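## Task

Move the five cases on the low table onto the empty pallet following the layer plan; each case carries a four-digit article number on its label. The pallet sits unfixed on the floor close to one end of the track and may be rotated a little. Positions are case centres relative to the pallet centre: a is along the pallet's long side (+a roughly toward +y), b is along its short side (+b roughly toward the track). Bottom layer, on the deck, every case with its long side parallel to b: 3912 at a = -0.45 m, b = +0.20 m; 2187 at a = -0.15 m, b = +0.20 m; 5236 at a = -0.45 m, b = -0.20 m; 3305 at a = -0.15 m, b = -0.20 m. Top layer, resting on the bottom layer: 6049 at a = -0.15 m, b = +0.00 m, long side parallel to b. Every case must finish within about a finger's width of its spot. A case that drops to the floor may be picked up again but must finish lid up. At the end release everything and move the tools away; nothing may depend on the robot holding it.

## Robot and tools

Robot: two arms, left_arm and right_arm, each on its own carriage on one shared track along y at x = 0. left_rail serves the +y half (position_m 0.6 to 3 m), right_rail the -y half (-3 to -0.6 m). Each arm base is at x = 0, y = its carriage position, z = 0.04 m, facing +x. Each arm ends in a vacuum tool with four cups in two channels: channel a cups at y = -104.5 mm, channel b at y = +104.5 mm, both at x = -62 and +62 mm in the tool frame; cups point along the tool's +z. The names left/right do not refer to image sides.

World frame: fixed to the table, table top z = 0, +z up, +x the direction the arms face, +y to their left, y = 0 mid-track. The table spans x from 0.50 m and y from -0.90 to 0.90 m; the floor elsewhere is at z = -0.53 m, which is where the pallet lies. cam_pallet_north views the -y end, cam_pallet_south the +y end; +y is roughly rightward in both images. Other cameras: cam_high, cam_low, cam_left_wrist, cam_right_wrist. Calibration data are given per camera and can be a few degrees/millimetres off.

execute_actions {"actions": [...]}: actions run in sequence. An action may contain "rows", "steps", "until", and device keys left_rail / right_rail. An empty list just returns state and images.
- rows: up to 15 rows, each one control step (1/30 s). Each row is one list of 16 numbers in [-1, 1] covering both arms: left dx, dy, dz, rx, ry, rz, left suction_a, suction_b, then right dx, dy, dz, rx, ry, rz, suction_a, suction_b. dx..rz are an offset, in the cup point's own axes, from that cup point's measured pose at the start of the action (not from the previous row); 1.0 = 0.6 m or 180 degrees; rx, ry, rz form a single rotation vector. Per step the command is clipped to 100 mm and 16 degrees from the current measured pose. suction values: >0.01 is on, 0 is off; a channel keeps its last value, so repeat the numbers to leave it unchanged.
- steps: 1 to 450 control steps (default 15), at least the number of rows. After the last row the arm keeps heading for the last target; give big moves enough steps. Ramp offsets gradually (e.g. +0.01 per row = 6 mm per step) to avoid shaking a case loose.
- until: ends the action early when conditions hold, e.g. {"left_rail": {"position_status": ["!=", "moving"]}}, numeric fields need a comparison ("=", "!=", "<", "<=", ">", ">="); {"all": {"status": "ended"}} or {"any": {"status": "ended"}}. It does not halt the arms.
- Rails: {"left_rail": {"position_m": x, "speed_m_s": v}}, absolute carriage position in metres, speed 0.01 to 1 m/s (starts at 1); {"stop": true} alone halts it. Rows never drive carriages; a carriage's travel is added to its arm's tool position. Wait for arrival before precise arm moves or ending. Any bad value or name rejects the whole call.

zoom_image {"camera", "region": [x0, y0, x1, y1]}: pixel box of that camera's latest image, max 504x504, origin top-left.

finished_scene {"scene": 1 or 2}: irreversible; ends the current scene and reports success, then gives the next task.

Results: per arm the cup point position (m) and quaternion wxyz plus velocities in the world frame (reported position may be slightly off at long reach); Hand target lines; Joint positions/velocities (rail, shoulder pan, shoulder lift, elbow, wrist 1, wrist 2, wrist 3); Wrist force/torque in the tool axes (offset up to ~10 N, saturates ~200 N); suction_measured_a/b (0 to 1; airtight about 0.83+, cardboard lower, settles in ~1.3 s); part_present_a/b (1 above 0.09, 0 below 0.07); rail position_m, position_status (moving, done, contact_stop, time_out, stopped, stopped_with_arm, stopped_for_other_arm), position_answer (taken/not_taken). "pose unreachable" means the clearance check altered or blocked that arm's command.

Gripping: switch a channel on and press both its cups fully onto a flat smooth face; an edge or gap under either cup kills that channel. Cups compress up to ~21 mm. Pull ~381 N per cup at reading 0.7. To release: lower in tiny steps until contact, then in one action switch both channels off and back the tool straight away. A cup sealed on the table pins the tool; turn it off. Handing over: set down, giving tool off first, lift it clear, then the other on.

Avoid: arms colliding or pressing on each other (including tools, cameras, held cases); 400 N outside force or joint torque at load limit (10 s stop, call aborted); fast or off-centre carrying that drops cases; knocking anything out of the work area. Something may occasionally nudge loose objects. Fewer motion seconds and smooth motion are better.

Each tool is called after ">>>" as name(argument=value, ...), one argument or row to a line, values as JSON.

## Session

>>> execute_actions(
  actions=[],
)

Scene clock: 0.00 s.
left_arm: end_effector_position=(+0.8497, +1.5345, +0.4385) suction_measured_a=0.00 part_present_a=0 suction_measured_b=0.00 part_present_b=0 end_effector_quat_wxyz=(-0.001, +0.000, +1.000, -0.000) end_effector_velocity=(+0.000, -0.000, -0.000) end_effector_angular_velocity=(+0.000, +0.000, +0.000) | right_arm: end_effector_position=(+0.8492, -2.1316, +0.4379) suction_measured_a=0.00 part_present_a=0 suction_measured_b=0.00 part_present_b=0 end_effector_quat_wxyz=(-0.002, +0.000, +1.000, -0.000) end_effector_velocity=(+0.000, -0.000, -0.000) end_effector_angular_velocity=(+0.000, +0.000, -0.000)
Joint positions: left_arm=[ 1.535 -0.239 -1.497  2.093 -2.165 -1.572  1.332] | right_arm=[-2.13  -0.24  -1.496  2.093 -2.163 -1.572  1.331]
Joint velocities: left_arm=[ 0. -0.  0. -0.  0.  0. -0.] | right_arm=[ 0. -0.  0. -0.  0. -0. -0.]
Wrist force (N, on the end effector, along its own x y z axes, offset not removed): no reading
Wrist torque (N m, same axes, about the end effector's origin, offset not removed): no reading
Hand target (left_arm): +0.850, +1.534, +0.438; -0.001, +0.000, +1.000, -0.000
Hand target (right_arm): +0.849, -2.132, +0.438; -0.002, +0.000, +1.000, -0.000
left_rail: position_m=1.535 position_m_goal=1.535 speed_m_s=1.00 position_status=done position_answer=taken refusals=0
right_rail: position_m=-2.130 position_m_goal=-2.130 speed_m_s=1.00 position_status=done position_answer=taken refusals=0

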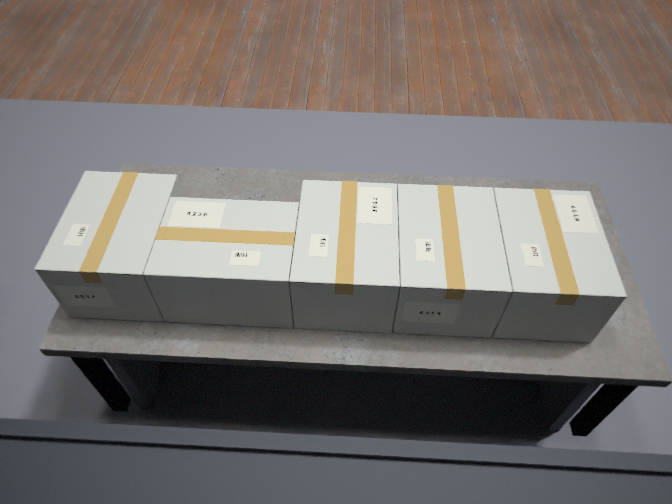

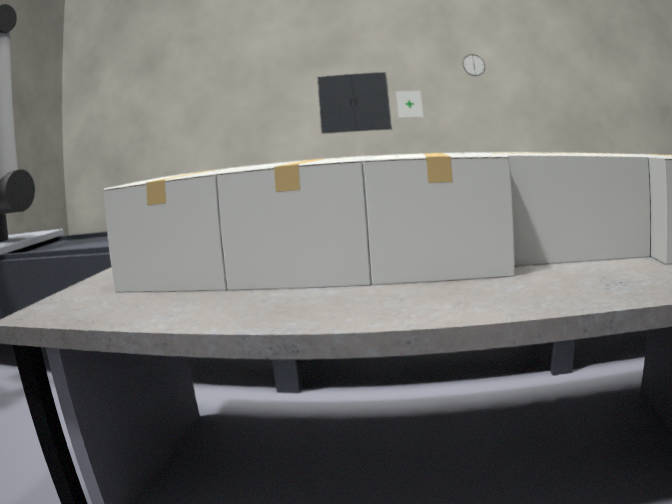

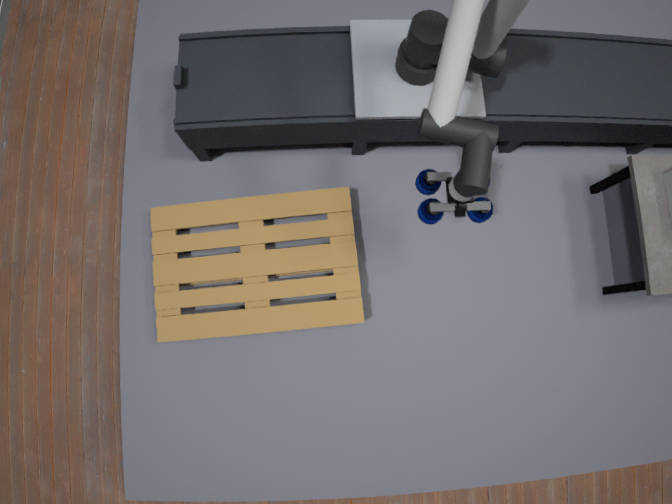

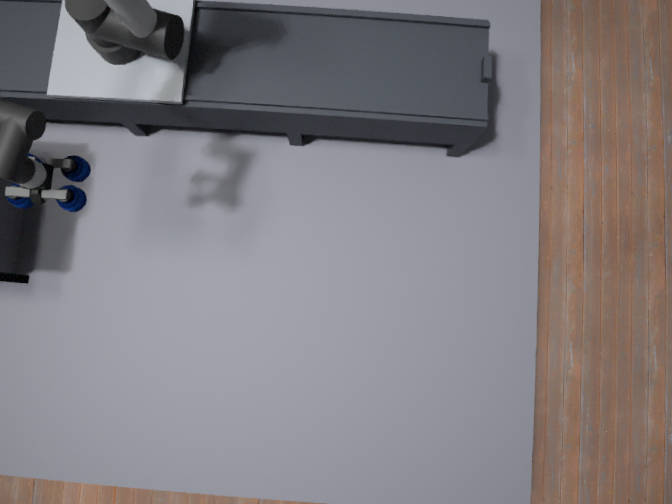

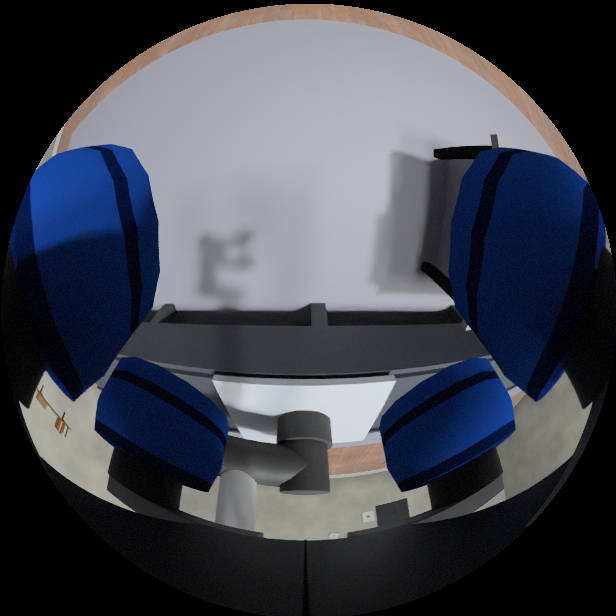

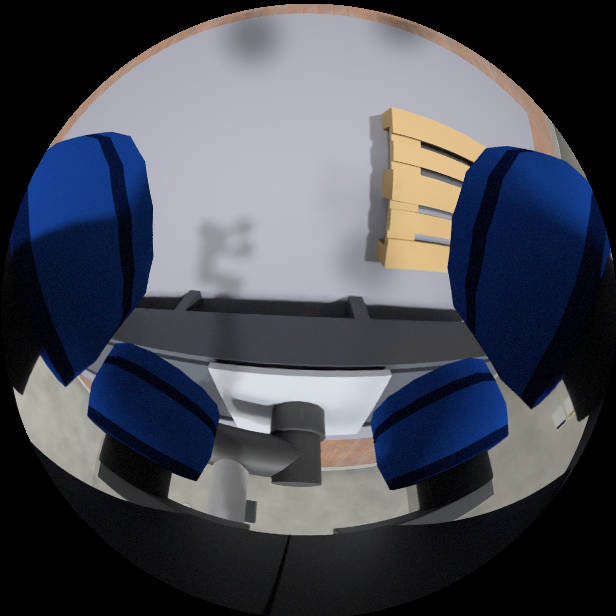

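>>> zoom_image(
  camera="cam_high",
  region=[20, 150, 340, 350],
)

>>> zoom_image(
  camera="cam_high",
  region=[290, 160, 640, 360],
)

>>> zoom_image(
  camera="cam_pallet_north",
  region=[130, 170, 390, 365],
)

Region (20, 150, 340, 350) of cam_high's 672x504 image, scaled by 1.575, with more detail than that image has; it fills the top 315 rows of this view, and the rest is white.

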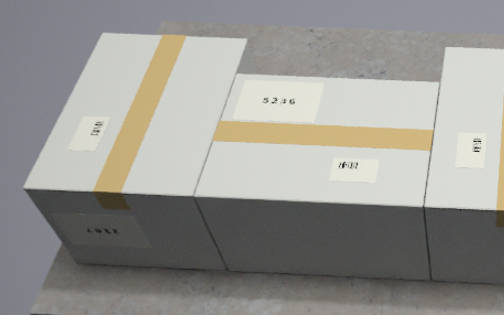

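Region (290, 160, 640, 360) of cam_high's 672x504 image, scaled by 1.440, with more detail than that image has; it fills the top 288 rows of this view, and the rest is white.

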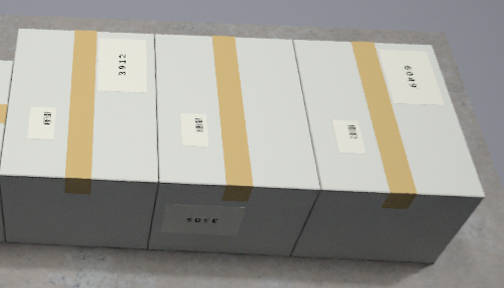

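Region (130, 170, 390, 365) of cam_pallet_north's 672x504 image, scaled by 1.938, with more detail than that image has; it fills the top 378 rows of this view, and the rest is white.

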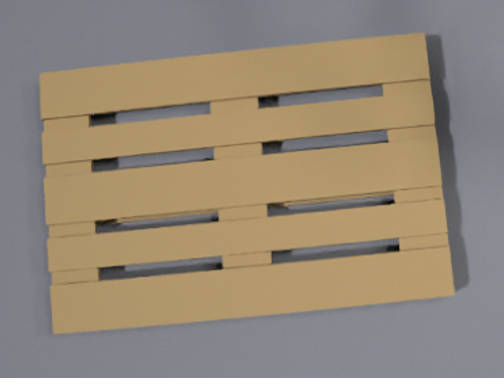

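>>> execute_actions(
  actions=[
    {"right_rail":{"position_m":-0.6},"left_rail":{"position_m":2.2},"rows":[[0,0,0,0,0,0,0,0,0.057,1.0,-0.05,0,0,-0.5,0,0]],"steps":150,"until":{"all":{"status":"ended"}}},
    {"steps":30},
  ],
)

Scene clock: 84.20 s.
left_arm: end_effector_position=(+0.8497, +2.1996, +0.4385) suction_measured_a=0.00 part_present_a=0 suction_measured_b=0.00 part_present_b=0 end_effector_quat_wxyz=(-0.001, +0.000, +1.000, -0.000) end_effector_velocity=(+0.000, -0.000, -0.000) end_effector_angular_velocity=(+0.000, +0.000, -0.000) | right_arm: end_effector_position=(+0.8161, -0.0015, +0.4675) suction_measured_a=0.00 part_present_a=0 suction_measured_b=0.00 part_present_b=0 end_effector_quat_wxyz=(+0.002, +0.707, -0.707, -0.000) end_effector_velocity=(+0.000, -0.000, -0.000) end_effector_angular_velocity=(-0.000, +0.000, -0.000)
Joint positions: left_arm=[ 2.2   -0.239 -1.497  2.093 -2.165 -1.572  1.332] | right_arm=[-0.6    0.433 -1.337  1.852 -2.081 -1.572  0.434]
Joint velocities: left_arm=[ 0. -0.  0. -0.  0.  0.  0.] | right_arm=[ 0. -0.  0. -0.  0.  0.  0.]
Wrist force (N, on the end effector, along its own x y z axes, offset not removed): left_arm=[-2.8 5.5 8.6] | right_arm=[-1.8 1.3 -1.6]
Wrist torque (N m, same axes, about the end effector's origin, offset not removed): left_arm=[0.87 0.01 0.18] | right_arm=[0.36 0.76 0.06]
Hand target (left_arm): +0.850, +2.200, +0.438; -0.001, +0.000, +1.000, -0.000
Hand target (right_arm): +0.816, -0.002, +0.468; +0.002, +0.707, -0.707, -0.000
Off the commanded pose (left_arm): 0.000 m, 0 deg.
Off the commanded pose (right_arm): 0.001 m, 0 deg.
left_rail: position_m=2.200 position_m_goal=2.200 speed_m_s=1.00 position_status=done position_answer=taken refusals=0
right_rail: position_m=-0.600 position_m_goal=-0.600 speed_m_s=1.00 position_status=done position_answer=taken refusals=0
camera_calibration (this result's frames):
cam_left_wrist: T_world_to_cam=[[0.00455998, -0.99918, 0.0402272, 2.17659], [-0.833581, 0.018423, 0.552089, 0.43916], [-0.552378, -0.0360502, -0.832814, 1.00189], [0, 0, 0, 1]] pos_world=[0.909571, 2.20283, 0.504373]
cam_right_wrist: T_world_to_cam=[[0.998315, 0.0563923, -0.0137082, -0.809202], [0.0542275, -0.822286, 0.566485, -0.290425], [0.0206733, -0.566273, -0.823958, 0.453537], [0, 0, 0, 1]] pos_world=[0.814211, 0.063646, 0.527124]

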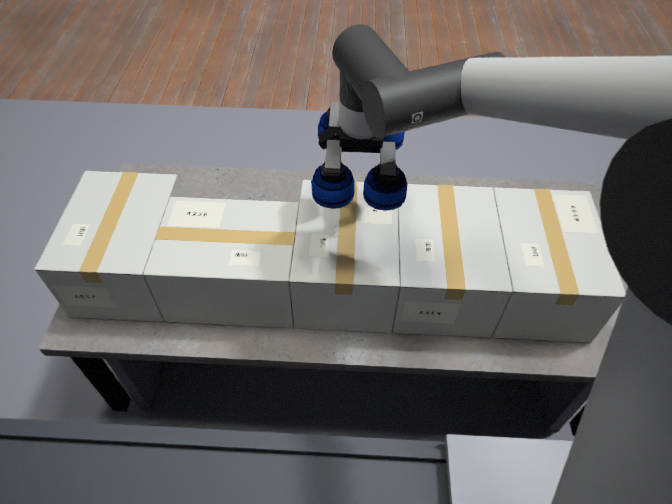

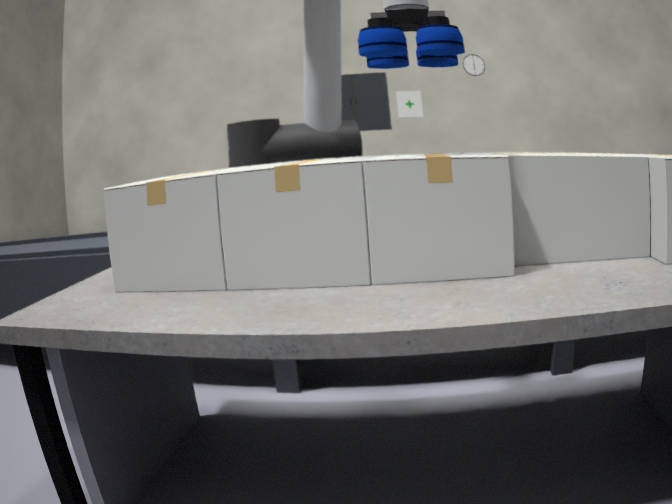

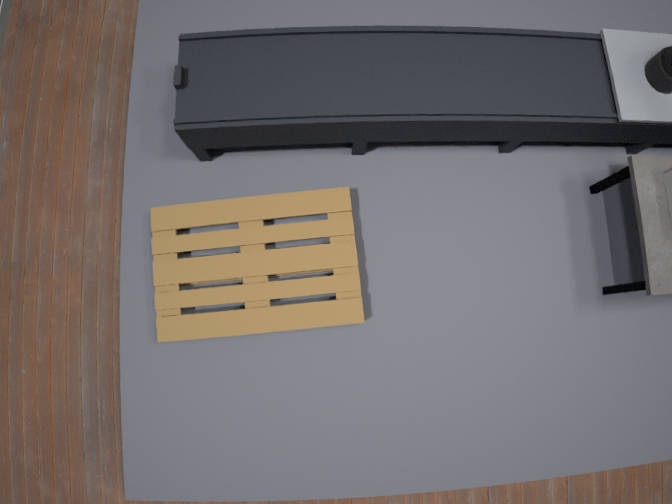

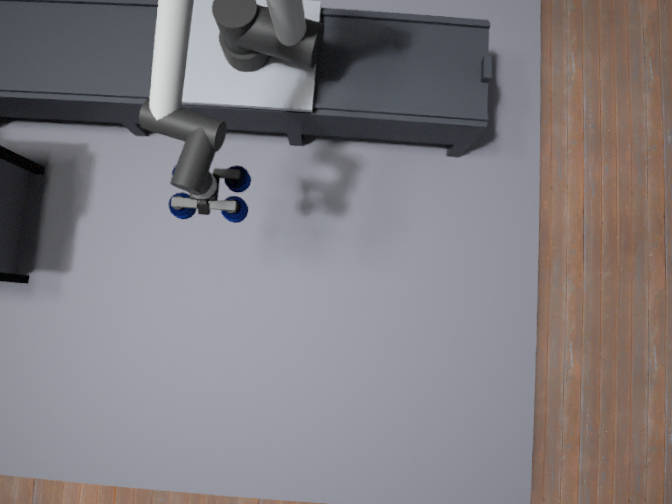

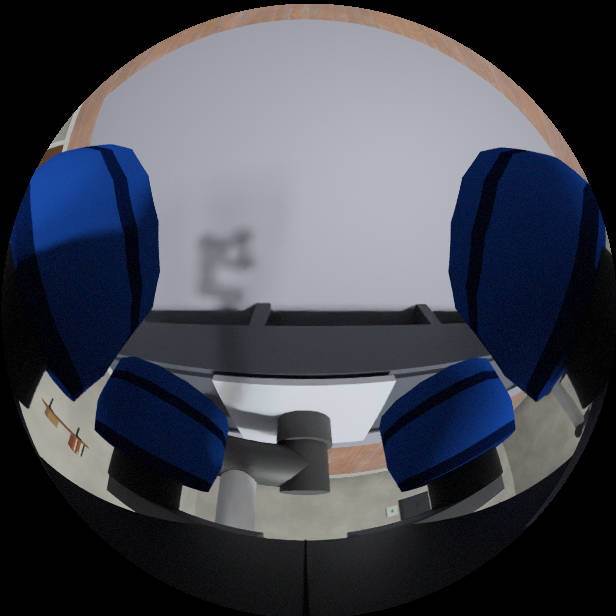

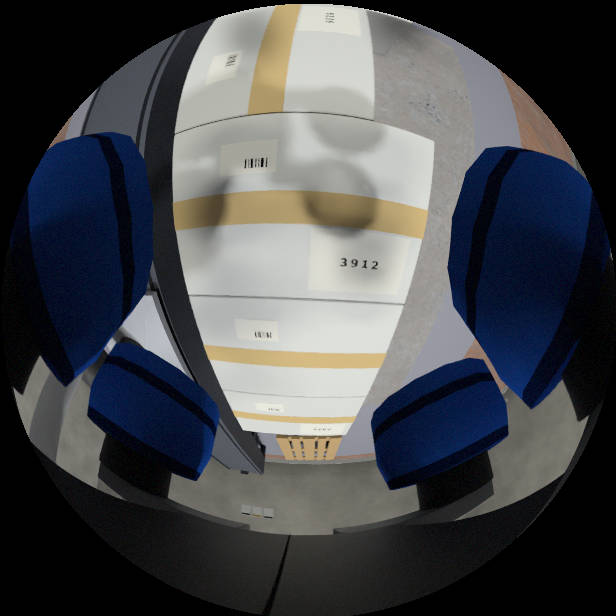

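>>> execute_actions(
  actions=[
    {"rows":[[0,0,0,0,0,0,0,0,-0.044,0.03,0.33,0,0,0,0,0]],"steps":30},
    {"rows":[[0,0,0,0,0,0,0,0,0,0,0.01,0,0,0,1,1],[0,0,0,0,0,0,0,0,0,0,0.02,0,0,0,1,1],[0,0,0,0,0,0,0,0,0,0,0.03,0,0,0,1,1],[0,0,0,0,0,0,0,0,0,0,0.04,0,0,0,1,1],[0,0,0,0,0,0,0,0,0,0,0.05,0,0,0,1,1],[0,0,0,0,0,0,0,0,0,0,0.06,0,0,0,1,1]],"steps":30},
  ],
)

Scene clock: 105.47 s.
left_arm: end_effector_position=(+0.8497, +2.1996, +0.4385) suction_measured_a=0.00 part_present_a=0 suction_measured_b=0.00 part_present_b=0 end_effector_quat_wxyz=(-0.001, +0.000, +1.000, -0.000) end_effector_velocity=(+0.000, -0.000, -0.000) end_effector_angular_velocity=(-0.000, +0.000, +0.000) | right_arm: end_effector_position=(+0.7977, +0.0247, +0.2337) suction_measured_a=0.86 part_present_a=1 suction_measured_b=0.86 part_present_b=1 end_effector_quat_wxyz=(+0.002, +0.707, -0.707, +0.000) end_effector_velocity=(+0.000, +0.000, -0.000) end_effector_angular_velocity=(+0.000, +0.000, -0.000)
Joint positions: left_arm=[ 2.2   -0.239 -1.497  2.093 -2.165 -1.572  1.332] | right_arm=[-0.6    0.465 -1.155  1.994 -2.406 -1.572  0.466]
Joint velocities: left_arm=[ 0. -0.  0. -0. -0. -0. -0.] | right_arm=[ 0. -0.  0.  0. -0.  0. -0.]
Wrist force (N, on the end effector, along its own x y z axes, offset not removed): left_arm=[0.2 4.6 4.3] | right_arm=[-3.7 3.9 -21.8]
Wrist torque (N m, same axes, about the end effector's origin, offset not removed): left_arm=[0.83 -0.47 0.13] | right_arm=[4.31 1.68 0.03]
Hand target (left_arm): +0.850, +2.200, +0.438; -0.001, +0.000, +1.000, -0.000
Hand target (right_arm): +0.798, +0.025, +0.234; +0.002, +0.707, -0.707, +0.000
Off the commanded pose (left_arm): 0.000 m, 0 deg.
Off the commanded pose (right_arm): 0.000 m, 0 deg.
left_rail: position_m=2.200 position_m_goal=2.200 speed_m_s=1.00 position_status=done position_answer=taken refusals=0
right_rail: position_m=-0.600 position_m_goal=-0.600 speed_m_s=1.00 position_status=done position_answer=taken refusals=0
camera_calibration (this result's frames):
cam_left_wrist: T_world_to_cam=[[0.00455999, -0.99918, 0.0402269, 2.17659], [-0.833581, 0.0184228, 0.552089, 0.43916], [-0.552378, -0.0360499, -0.832814, 1.00189], [0, 0, 0, 1]] pos_world=[0.909571, 2.20283, 0.504373]
cam_right_wrist: T_world_to_cam=[[0.998315, 0.0564183, -0.0135629, -0.795513], [0.0541643, -0.822226, 0.566578, -0.135427], [0.0208136, -0.566358, -0.823896, 0.275951], [0, 0, 0, 1]] pos_world=[0.795765, 0.0898167, 0.293295]

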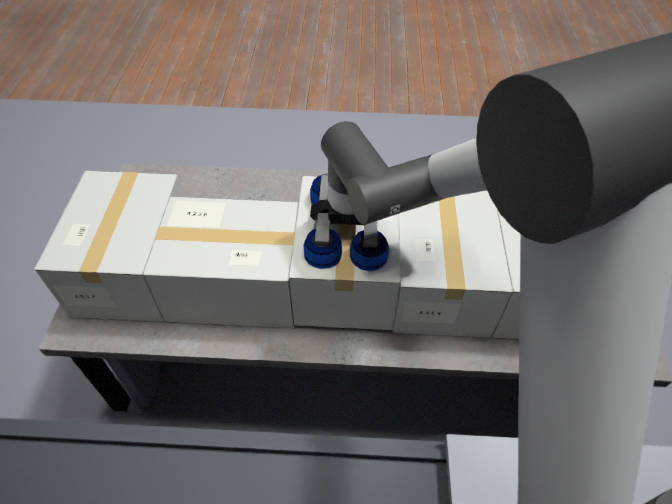

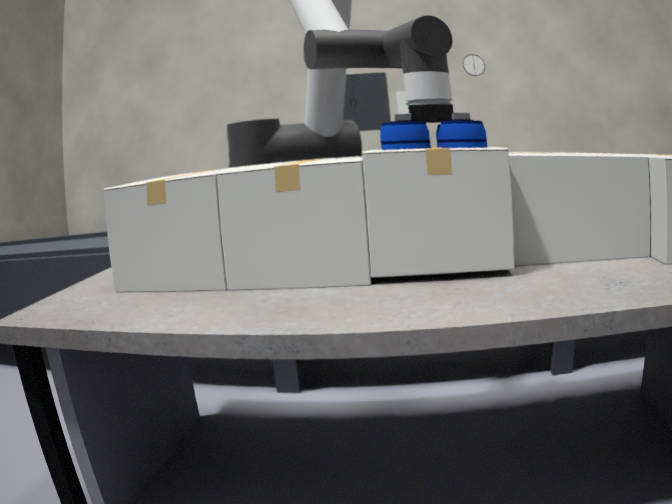

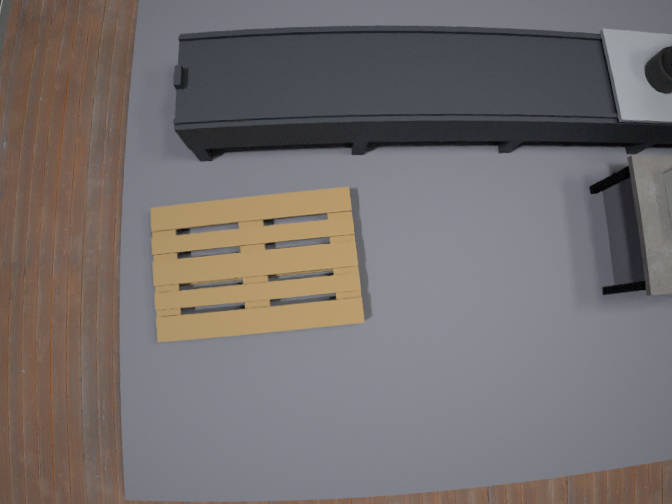

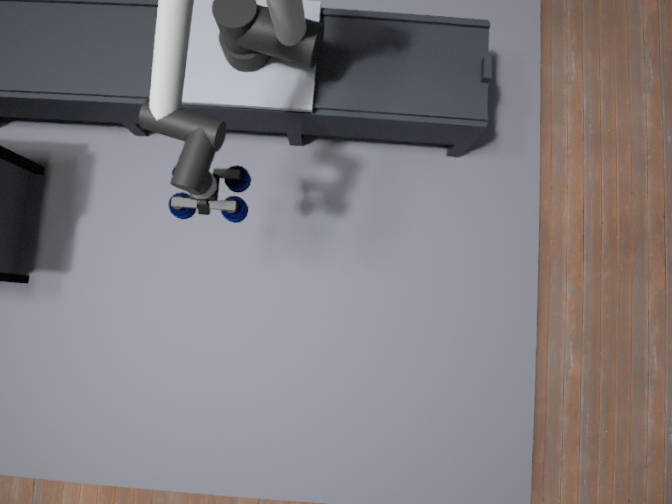

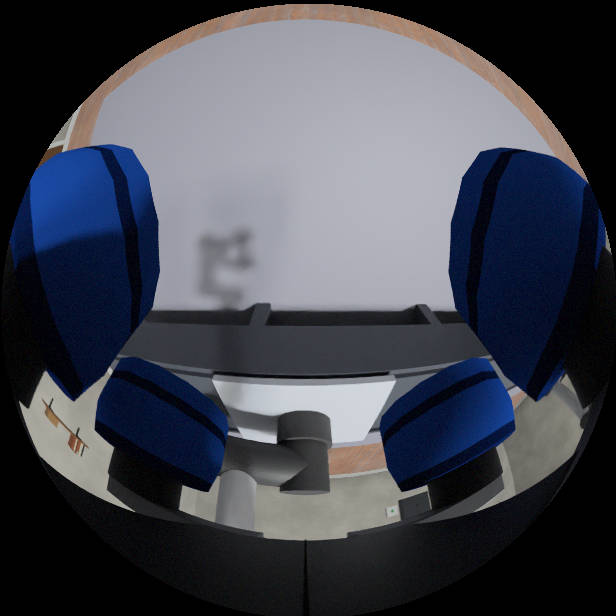

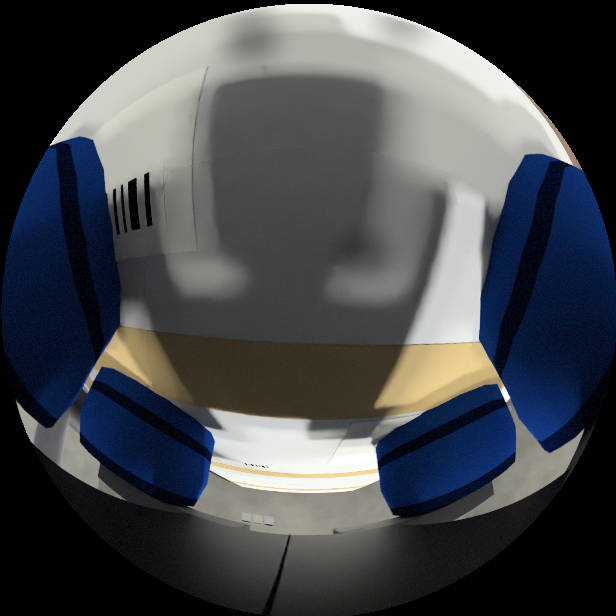

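>>> execute_actions(
  actions=[
    {"rows":[[0,0,0,0,0,0,0,0,0,0,-0.01,0,0,0,1,1],[0,0,0,0,0,0,0,0,0,0,-0.03,0,0,0,1,1],[0,0,0,0,0,0,0,0,0,0,-0.06,0,0,0,1,1],[0,0,0,0,0,0,0,0,0,0,-0.09,0,0,0,1,1],[0,0,0,0,0,0,0,0,0,0,-0.12,0,0,0,1,1],[0,0,0,0,0,0,0,0,0,0,-0.15,0,0,0,1,1],[0,0,0,0,0,0,0,0,0,0,-0.18,0,0,0,1,1],[0,0,0,0,0,0,0,0,0,0,-0.21,0,0,0,1,1],[0,0,0,0,0,0,0,0,0,0,-0.25,0,0,0,1,1],[0,0,0,0,0,0,0,0,0,0,-0.29,0,0,0,1,1],[0,0,0,0,0,0,0,0,0,0,-0.33,0,0,0,1,1],[0,0,0,0,0,0,0,0,0,0,-0.37,0,0,0,1,1],[0,0,0,0,0,0,0,0,0,0,-0.40,0,0,0,1,1],[0,0,0,0,0,0,0,0,0,0,-0.43,0,0,0,1,1],[0,0,0,0,0,0,0,0,0,0,-0.45,0,0,0,1,1]],"steps":30},
    {"right_rail":{"position_m":-3.0},"rows":[[0,0,0,0,0,0,0,0,0.02,0,0,0,0,0,1,1],[0,0,0,0,0,0,0,0,0.05,0,0,0,0,0,1,1],[0,0,0,0,0,0,0,0,0.1,0,0,0,0,0,1,1],[0,0,0,0,0,0,0,0,1.0,0,0,0,0,0,1,1]],"steps":40},
    {"rows":[[0,0,0,0,0,0,0,0,1.0,-0.057,0.4,0,0,-0.0197,1,1]],"steps":100,"until":{"all":{"status":"ended"}}},
    {"steps":10},
  ],
)

Scene clock: 130.20 s.
left_arm: end_effector_position=(+0.8497, +2.1996, +0.4385) suction_measured_a=0.00 part_present_a=0 suction_measured_b=0.00 part_present_b=0 end_effector_quat_wxyz=(-0.001, +0.000, +1.000, -0.000) end_effector_velocity=(-0.000, +0.000, +0.000) end_effector_angular_velocity=(-0.000, -0.000, +0.000) | right_arm: end_effector_position=(+0.8296, -3.5716, +0.2634) suction_measured_a=0.88 part_present_a=1 suction_measured_b=0.88 part_present_b=1 end_effector_quat_wxyz=(+0.001, +0.728, -0.685, -0.002) end_effector_velocity=(-0.000, -0.001, +0.000) end_effector_angular_velocity=(-0.001, +0.001, +0.000)
Joint positions: left_arm=[ 2.2   -0.239 -1.497  2.093 -2.165 -1.572  1.332] | right_arm=[-3.    -0.804 -1.188  1.989 -2.369 -1.572 -0.865]
Joint velocities: left_arm=[ 0.  0. -0.  0. -0.  0. -0.] | right_arm=[ 0.     0.     0.    -0.    -0.    -0.002 -0.   ]
Wrist force (N, on the end effector, along its own x y z axes, offset not removed): left_arm=[-3.1 5.7 -2.7] | right_arm=[-3.7 -0.5 -31.0]
Wrist torque (N m, same axes, about the end effector's origin, offset not removed): left_arm=[0.69 0.00 0.17] | right_arm=[3.53 1.59 -0.12]
Hand target (left_arm): +0.850, +2.200, +0.438; -0.001, +0.000, +1.000, -0.000
Hand target (right_arm): +0.830, -3.572, +0.263; +0.001, +0.728, -0.685, -0.002
Off the commanded pose (left_arm): 0.000 m, 0 deg.
Off the commanded pose (right_arm): 0.001 m, 0 deg.
left_rail: position_m=2.200 position_m_goal=2.200 speed_m_s=1.00 position_status=done position_answer=taken refusals=0
right_rail: position_m=-3.000 position_m_goal=-3.000 speed_m_s=1.00 position_status=done position_answer=taken refusals=0
camera_calibration (this result's frames):
cam_left_wrist: T_world_to_cam=[[0.00456002, -0.99918, 0.0402271, 2.17659], [-0.833581, 0.0184229, 0.552089, 0.43916], [-0.552378, -0.0360501, -0.832814, 1.00189], [0, 0, 0, 1]] pos_world=[0.909571, 2.20283, 0.504373]
cam_right_wrist: T_world_to_cam=[[0.992945, 0.117739, -0.014033, -0.40051], [0.105192, -0.82009, 0.562483, -3.14458], [0.0547177, -0.559991, -0.82669, -1.74165], [0, 0, 0, 1]] pos_world=[0.823766, -3.50699, 0.323347]

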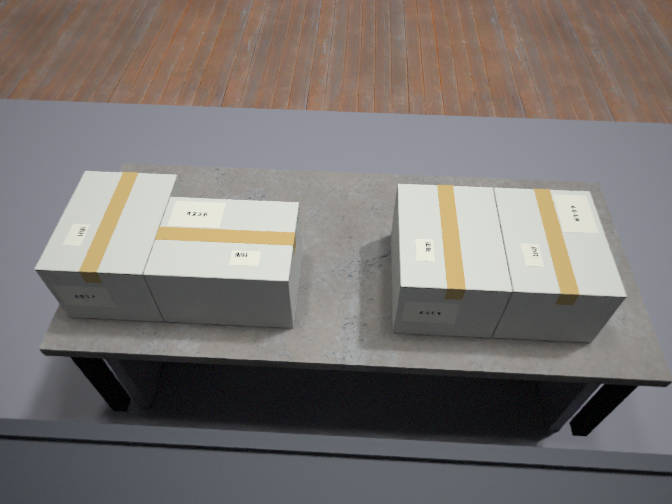

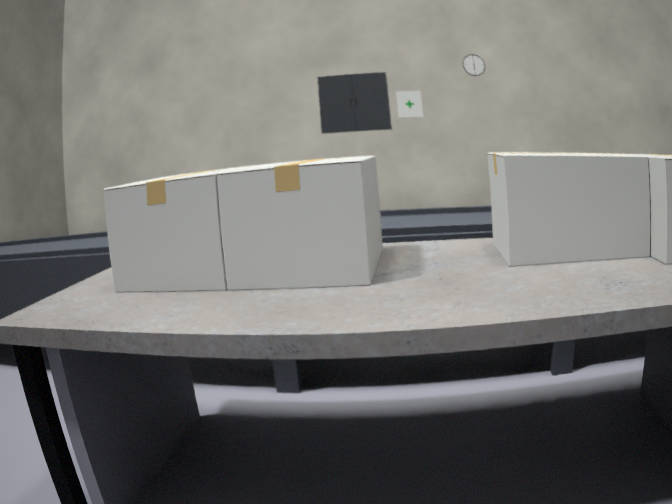

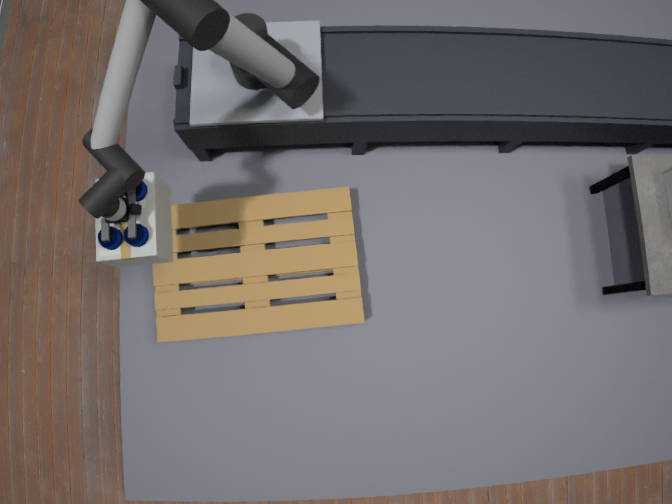

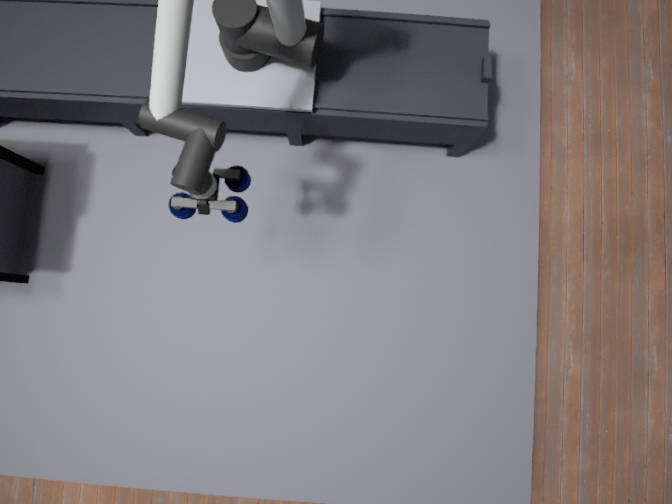

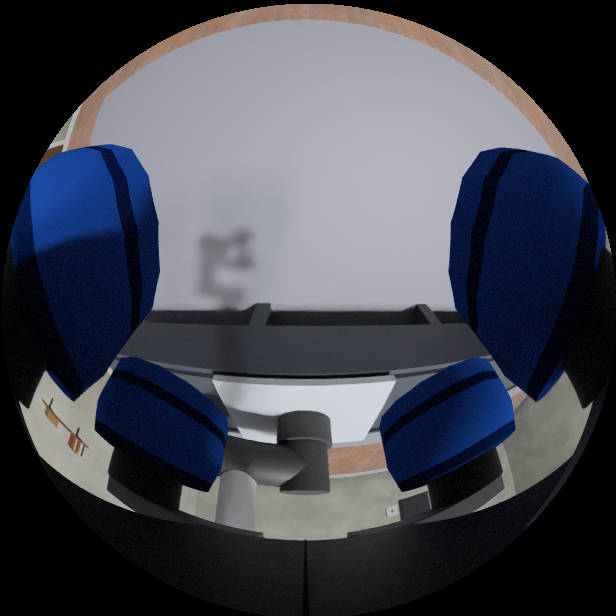

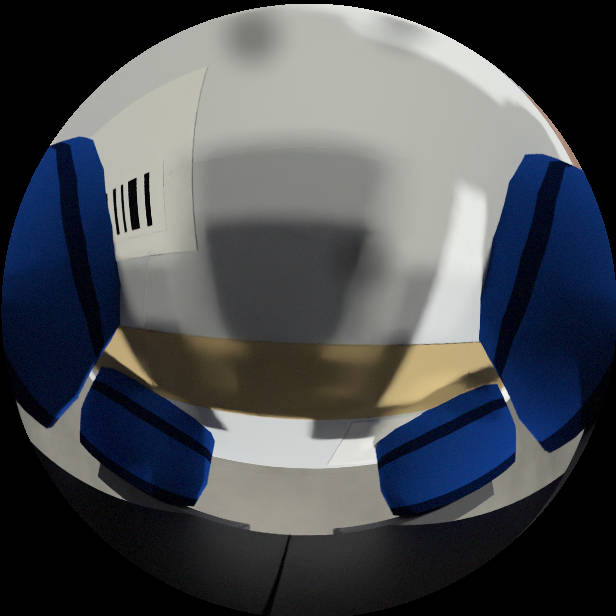

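>>> execute_actions(
  actions=[
    {"rows":[[0,0,0,0,0,0,0,0,0.02,0,0.03,0,0,0,1,1],[0,0,0,0,0,0,0,0,0.04,0,0.08,0,0,0,1,1],[0,0,0,0,0,0,0,0,0.074,0,0.672,0,0,0,1,1]],"steps":40},
  ],
)

>>> zoom_image(
  camera="cam_pallet_north",
  region=[110, 170, 310, 350],
)

Scene clock: 137.30 s.
left_arm: end_effector_position=(+0.8497, +2.1996, +0.4385) suction_measured_a=0.00 part_present_a=0 suction_measured_b=0.00 part_present_b=0 end_effector_quat_wxyz=(-0.001, +0.000, +1.000, -0.000) end_effector_velocity=(-0.000, +0.000, +0.000) end_effector_angular_velocity=(-0.000, -0.000, +0.000) | right_arm: end_effector_position=(+0.8318, -3.6154, -0.1395) suction_measured_a=0.88 part_present_a=1 suction_measured_b=0.88 part_present_b=1 end_effector_quat_wxyz=(+0.001, +0.728, -0.685, -0.002) end_effector_velocity=(+0.000, -0.000, -0.001) end_effector_angular_velocity=(+0.000, +0.000, -0.000)
Joint positions: left_arm=[ 2.2   -0.239 -1.497  2.093 -2.165 -1.572  1.332] | right_arm=[-3.    -0.832 -0.724  2.001 -2.844 -1.572 -0.893]
Joint velocities: left_arm=[ 0.  0. -0.  0. -0. -0. -0.] | right_arm=[ 0.     0.     0.001 -0.    -0.     0.     0.   ]
Wrist force (N, on the end effector, along its own x y z axes, offset not removed): left_arm=[1.0 3.7 3.1] | right_arm=[-1.7 -4.2 -24.3]
Wrist torque (N m, same axes, about the end effector's origin, offset not removed): left_arm=[0.77 -0.54 0.10] | right_arm=[3.10 1.26 0.06]
Hand target (left_arm): +0.850, +2.200, +0.438; -0.001, +0.000, +1.000, -0.000
Hand target (right_arm): +0.832, -3.615, -0.140; +0.001, +0.728, -0.685, -0.002
Off the commanded pose (left_arm): 0.000 m, 0 deg.
Off the commanded pose (right_arm): 0.001 m, 0 deg.
left_rail: position_m=2.200 position_m_goal=2.200 speed_m_s=1.00 position_status=done position_answer=taken refusals=0
right_rail: position_m=-3.000 position_m_goal=-3.000 speed_m_s=1.00 position_status=done position_answer=taken refusals=0
camera_calibration (this result's frames):
cam_left_wrist: T_world_to_cam=[[0.00455997, -0.99918, 0.040227, 2.17659], [-0.833581, 0.0184229, 0.552089, 0.43916], [-0.552378, -0.0360499, -0.832814, 1.00189], [0, 0, 0, 1]] pos_world=[0.909571, 2.20283, 0.504373]
cam_right_wrist: T_world_to_cam=[[0.99295, 0.117711, -0.0139253, -0.40324], [0.105111, -0.820121, 0.562452, -2.95415], [0.0547866, -0.559951, -0.826712, -2.09928], [0, 0, 0, 1]] pos_world=[0.825923, -3.55079, -0.0795486]

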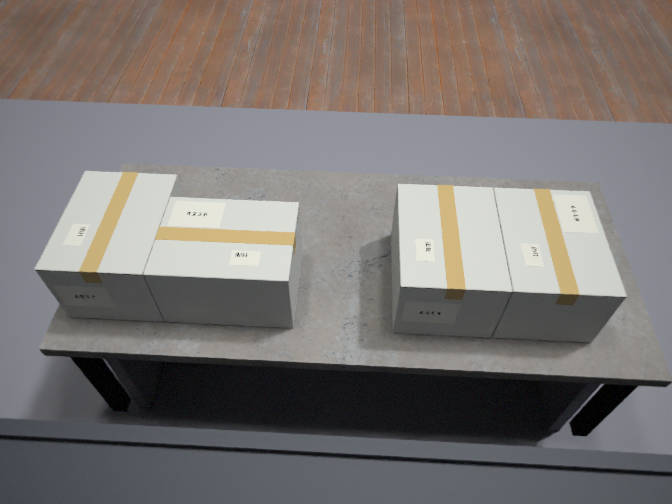

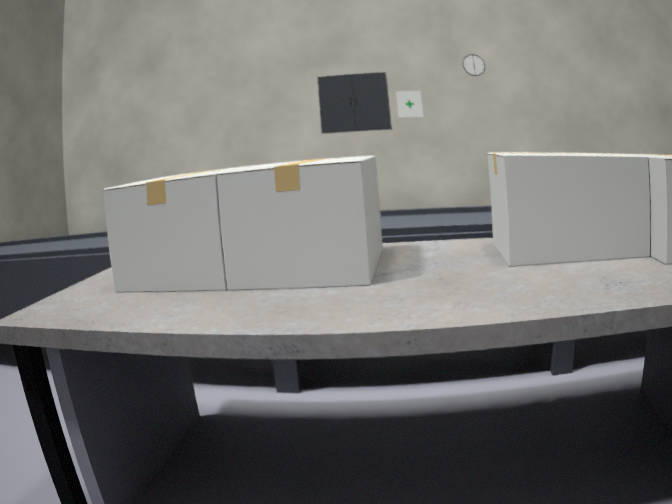

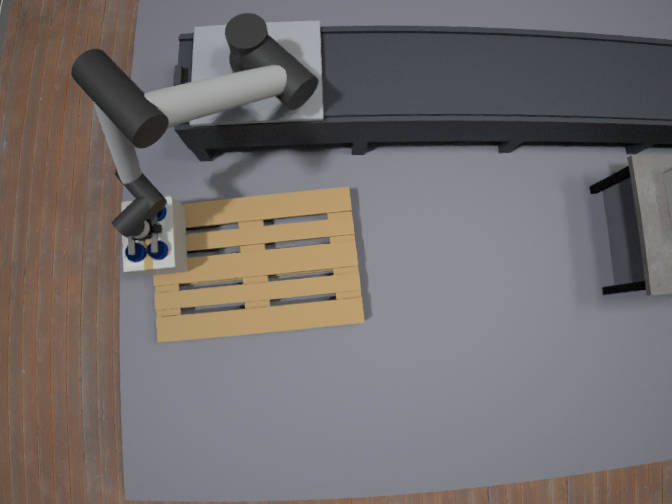

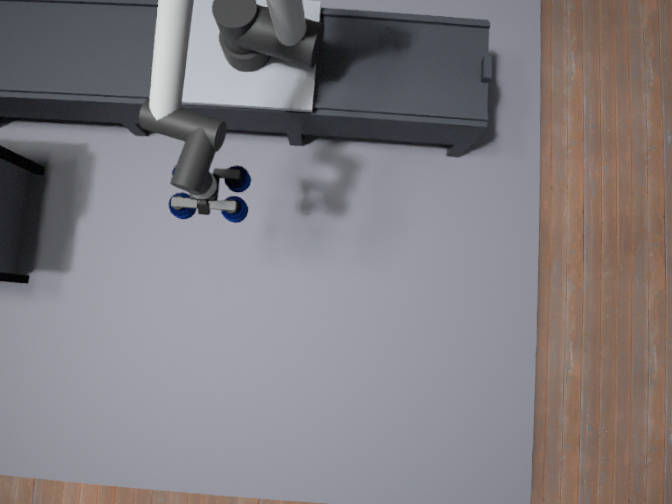

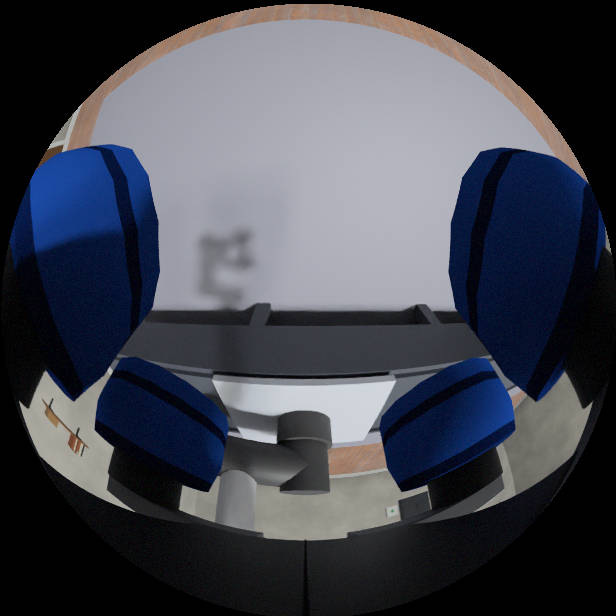

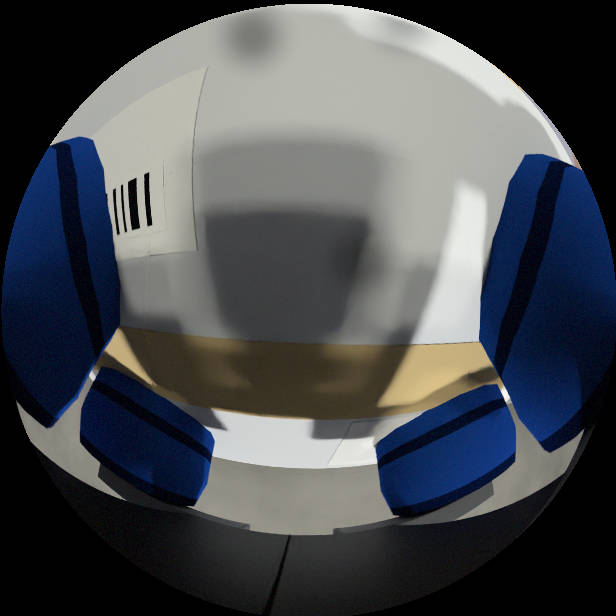

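Region (110, 170, 310, 350) of cam_pallet_north's 672x504 image, scaled by 2.520, with more detail than that image has; it fills the top 454 rows of this view, and the rest is white.

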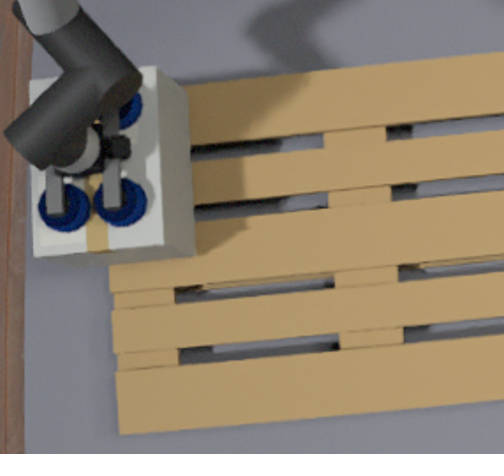

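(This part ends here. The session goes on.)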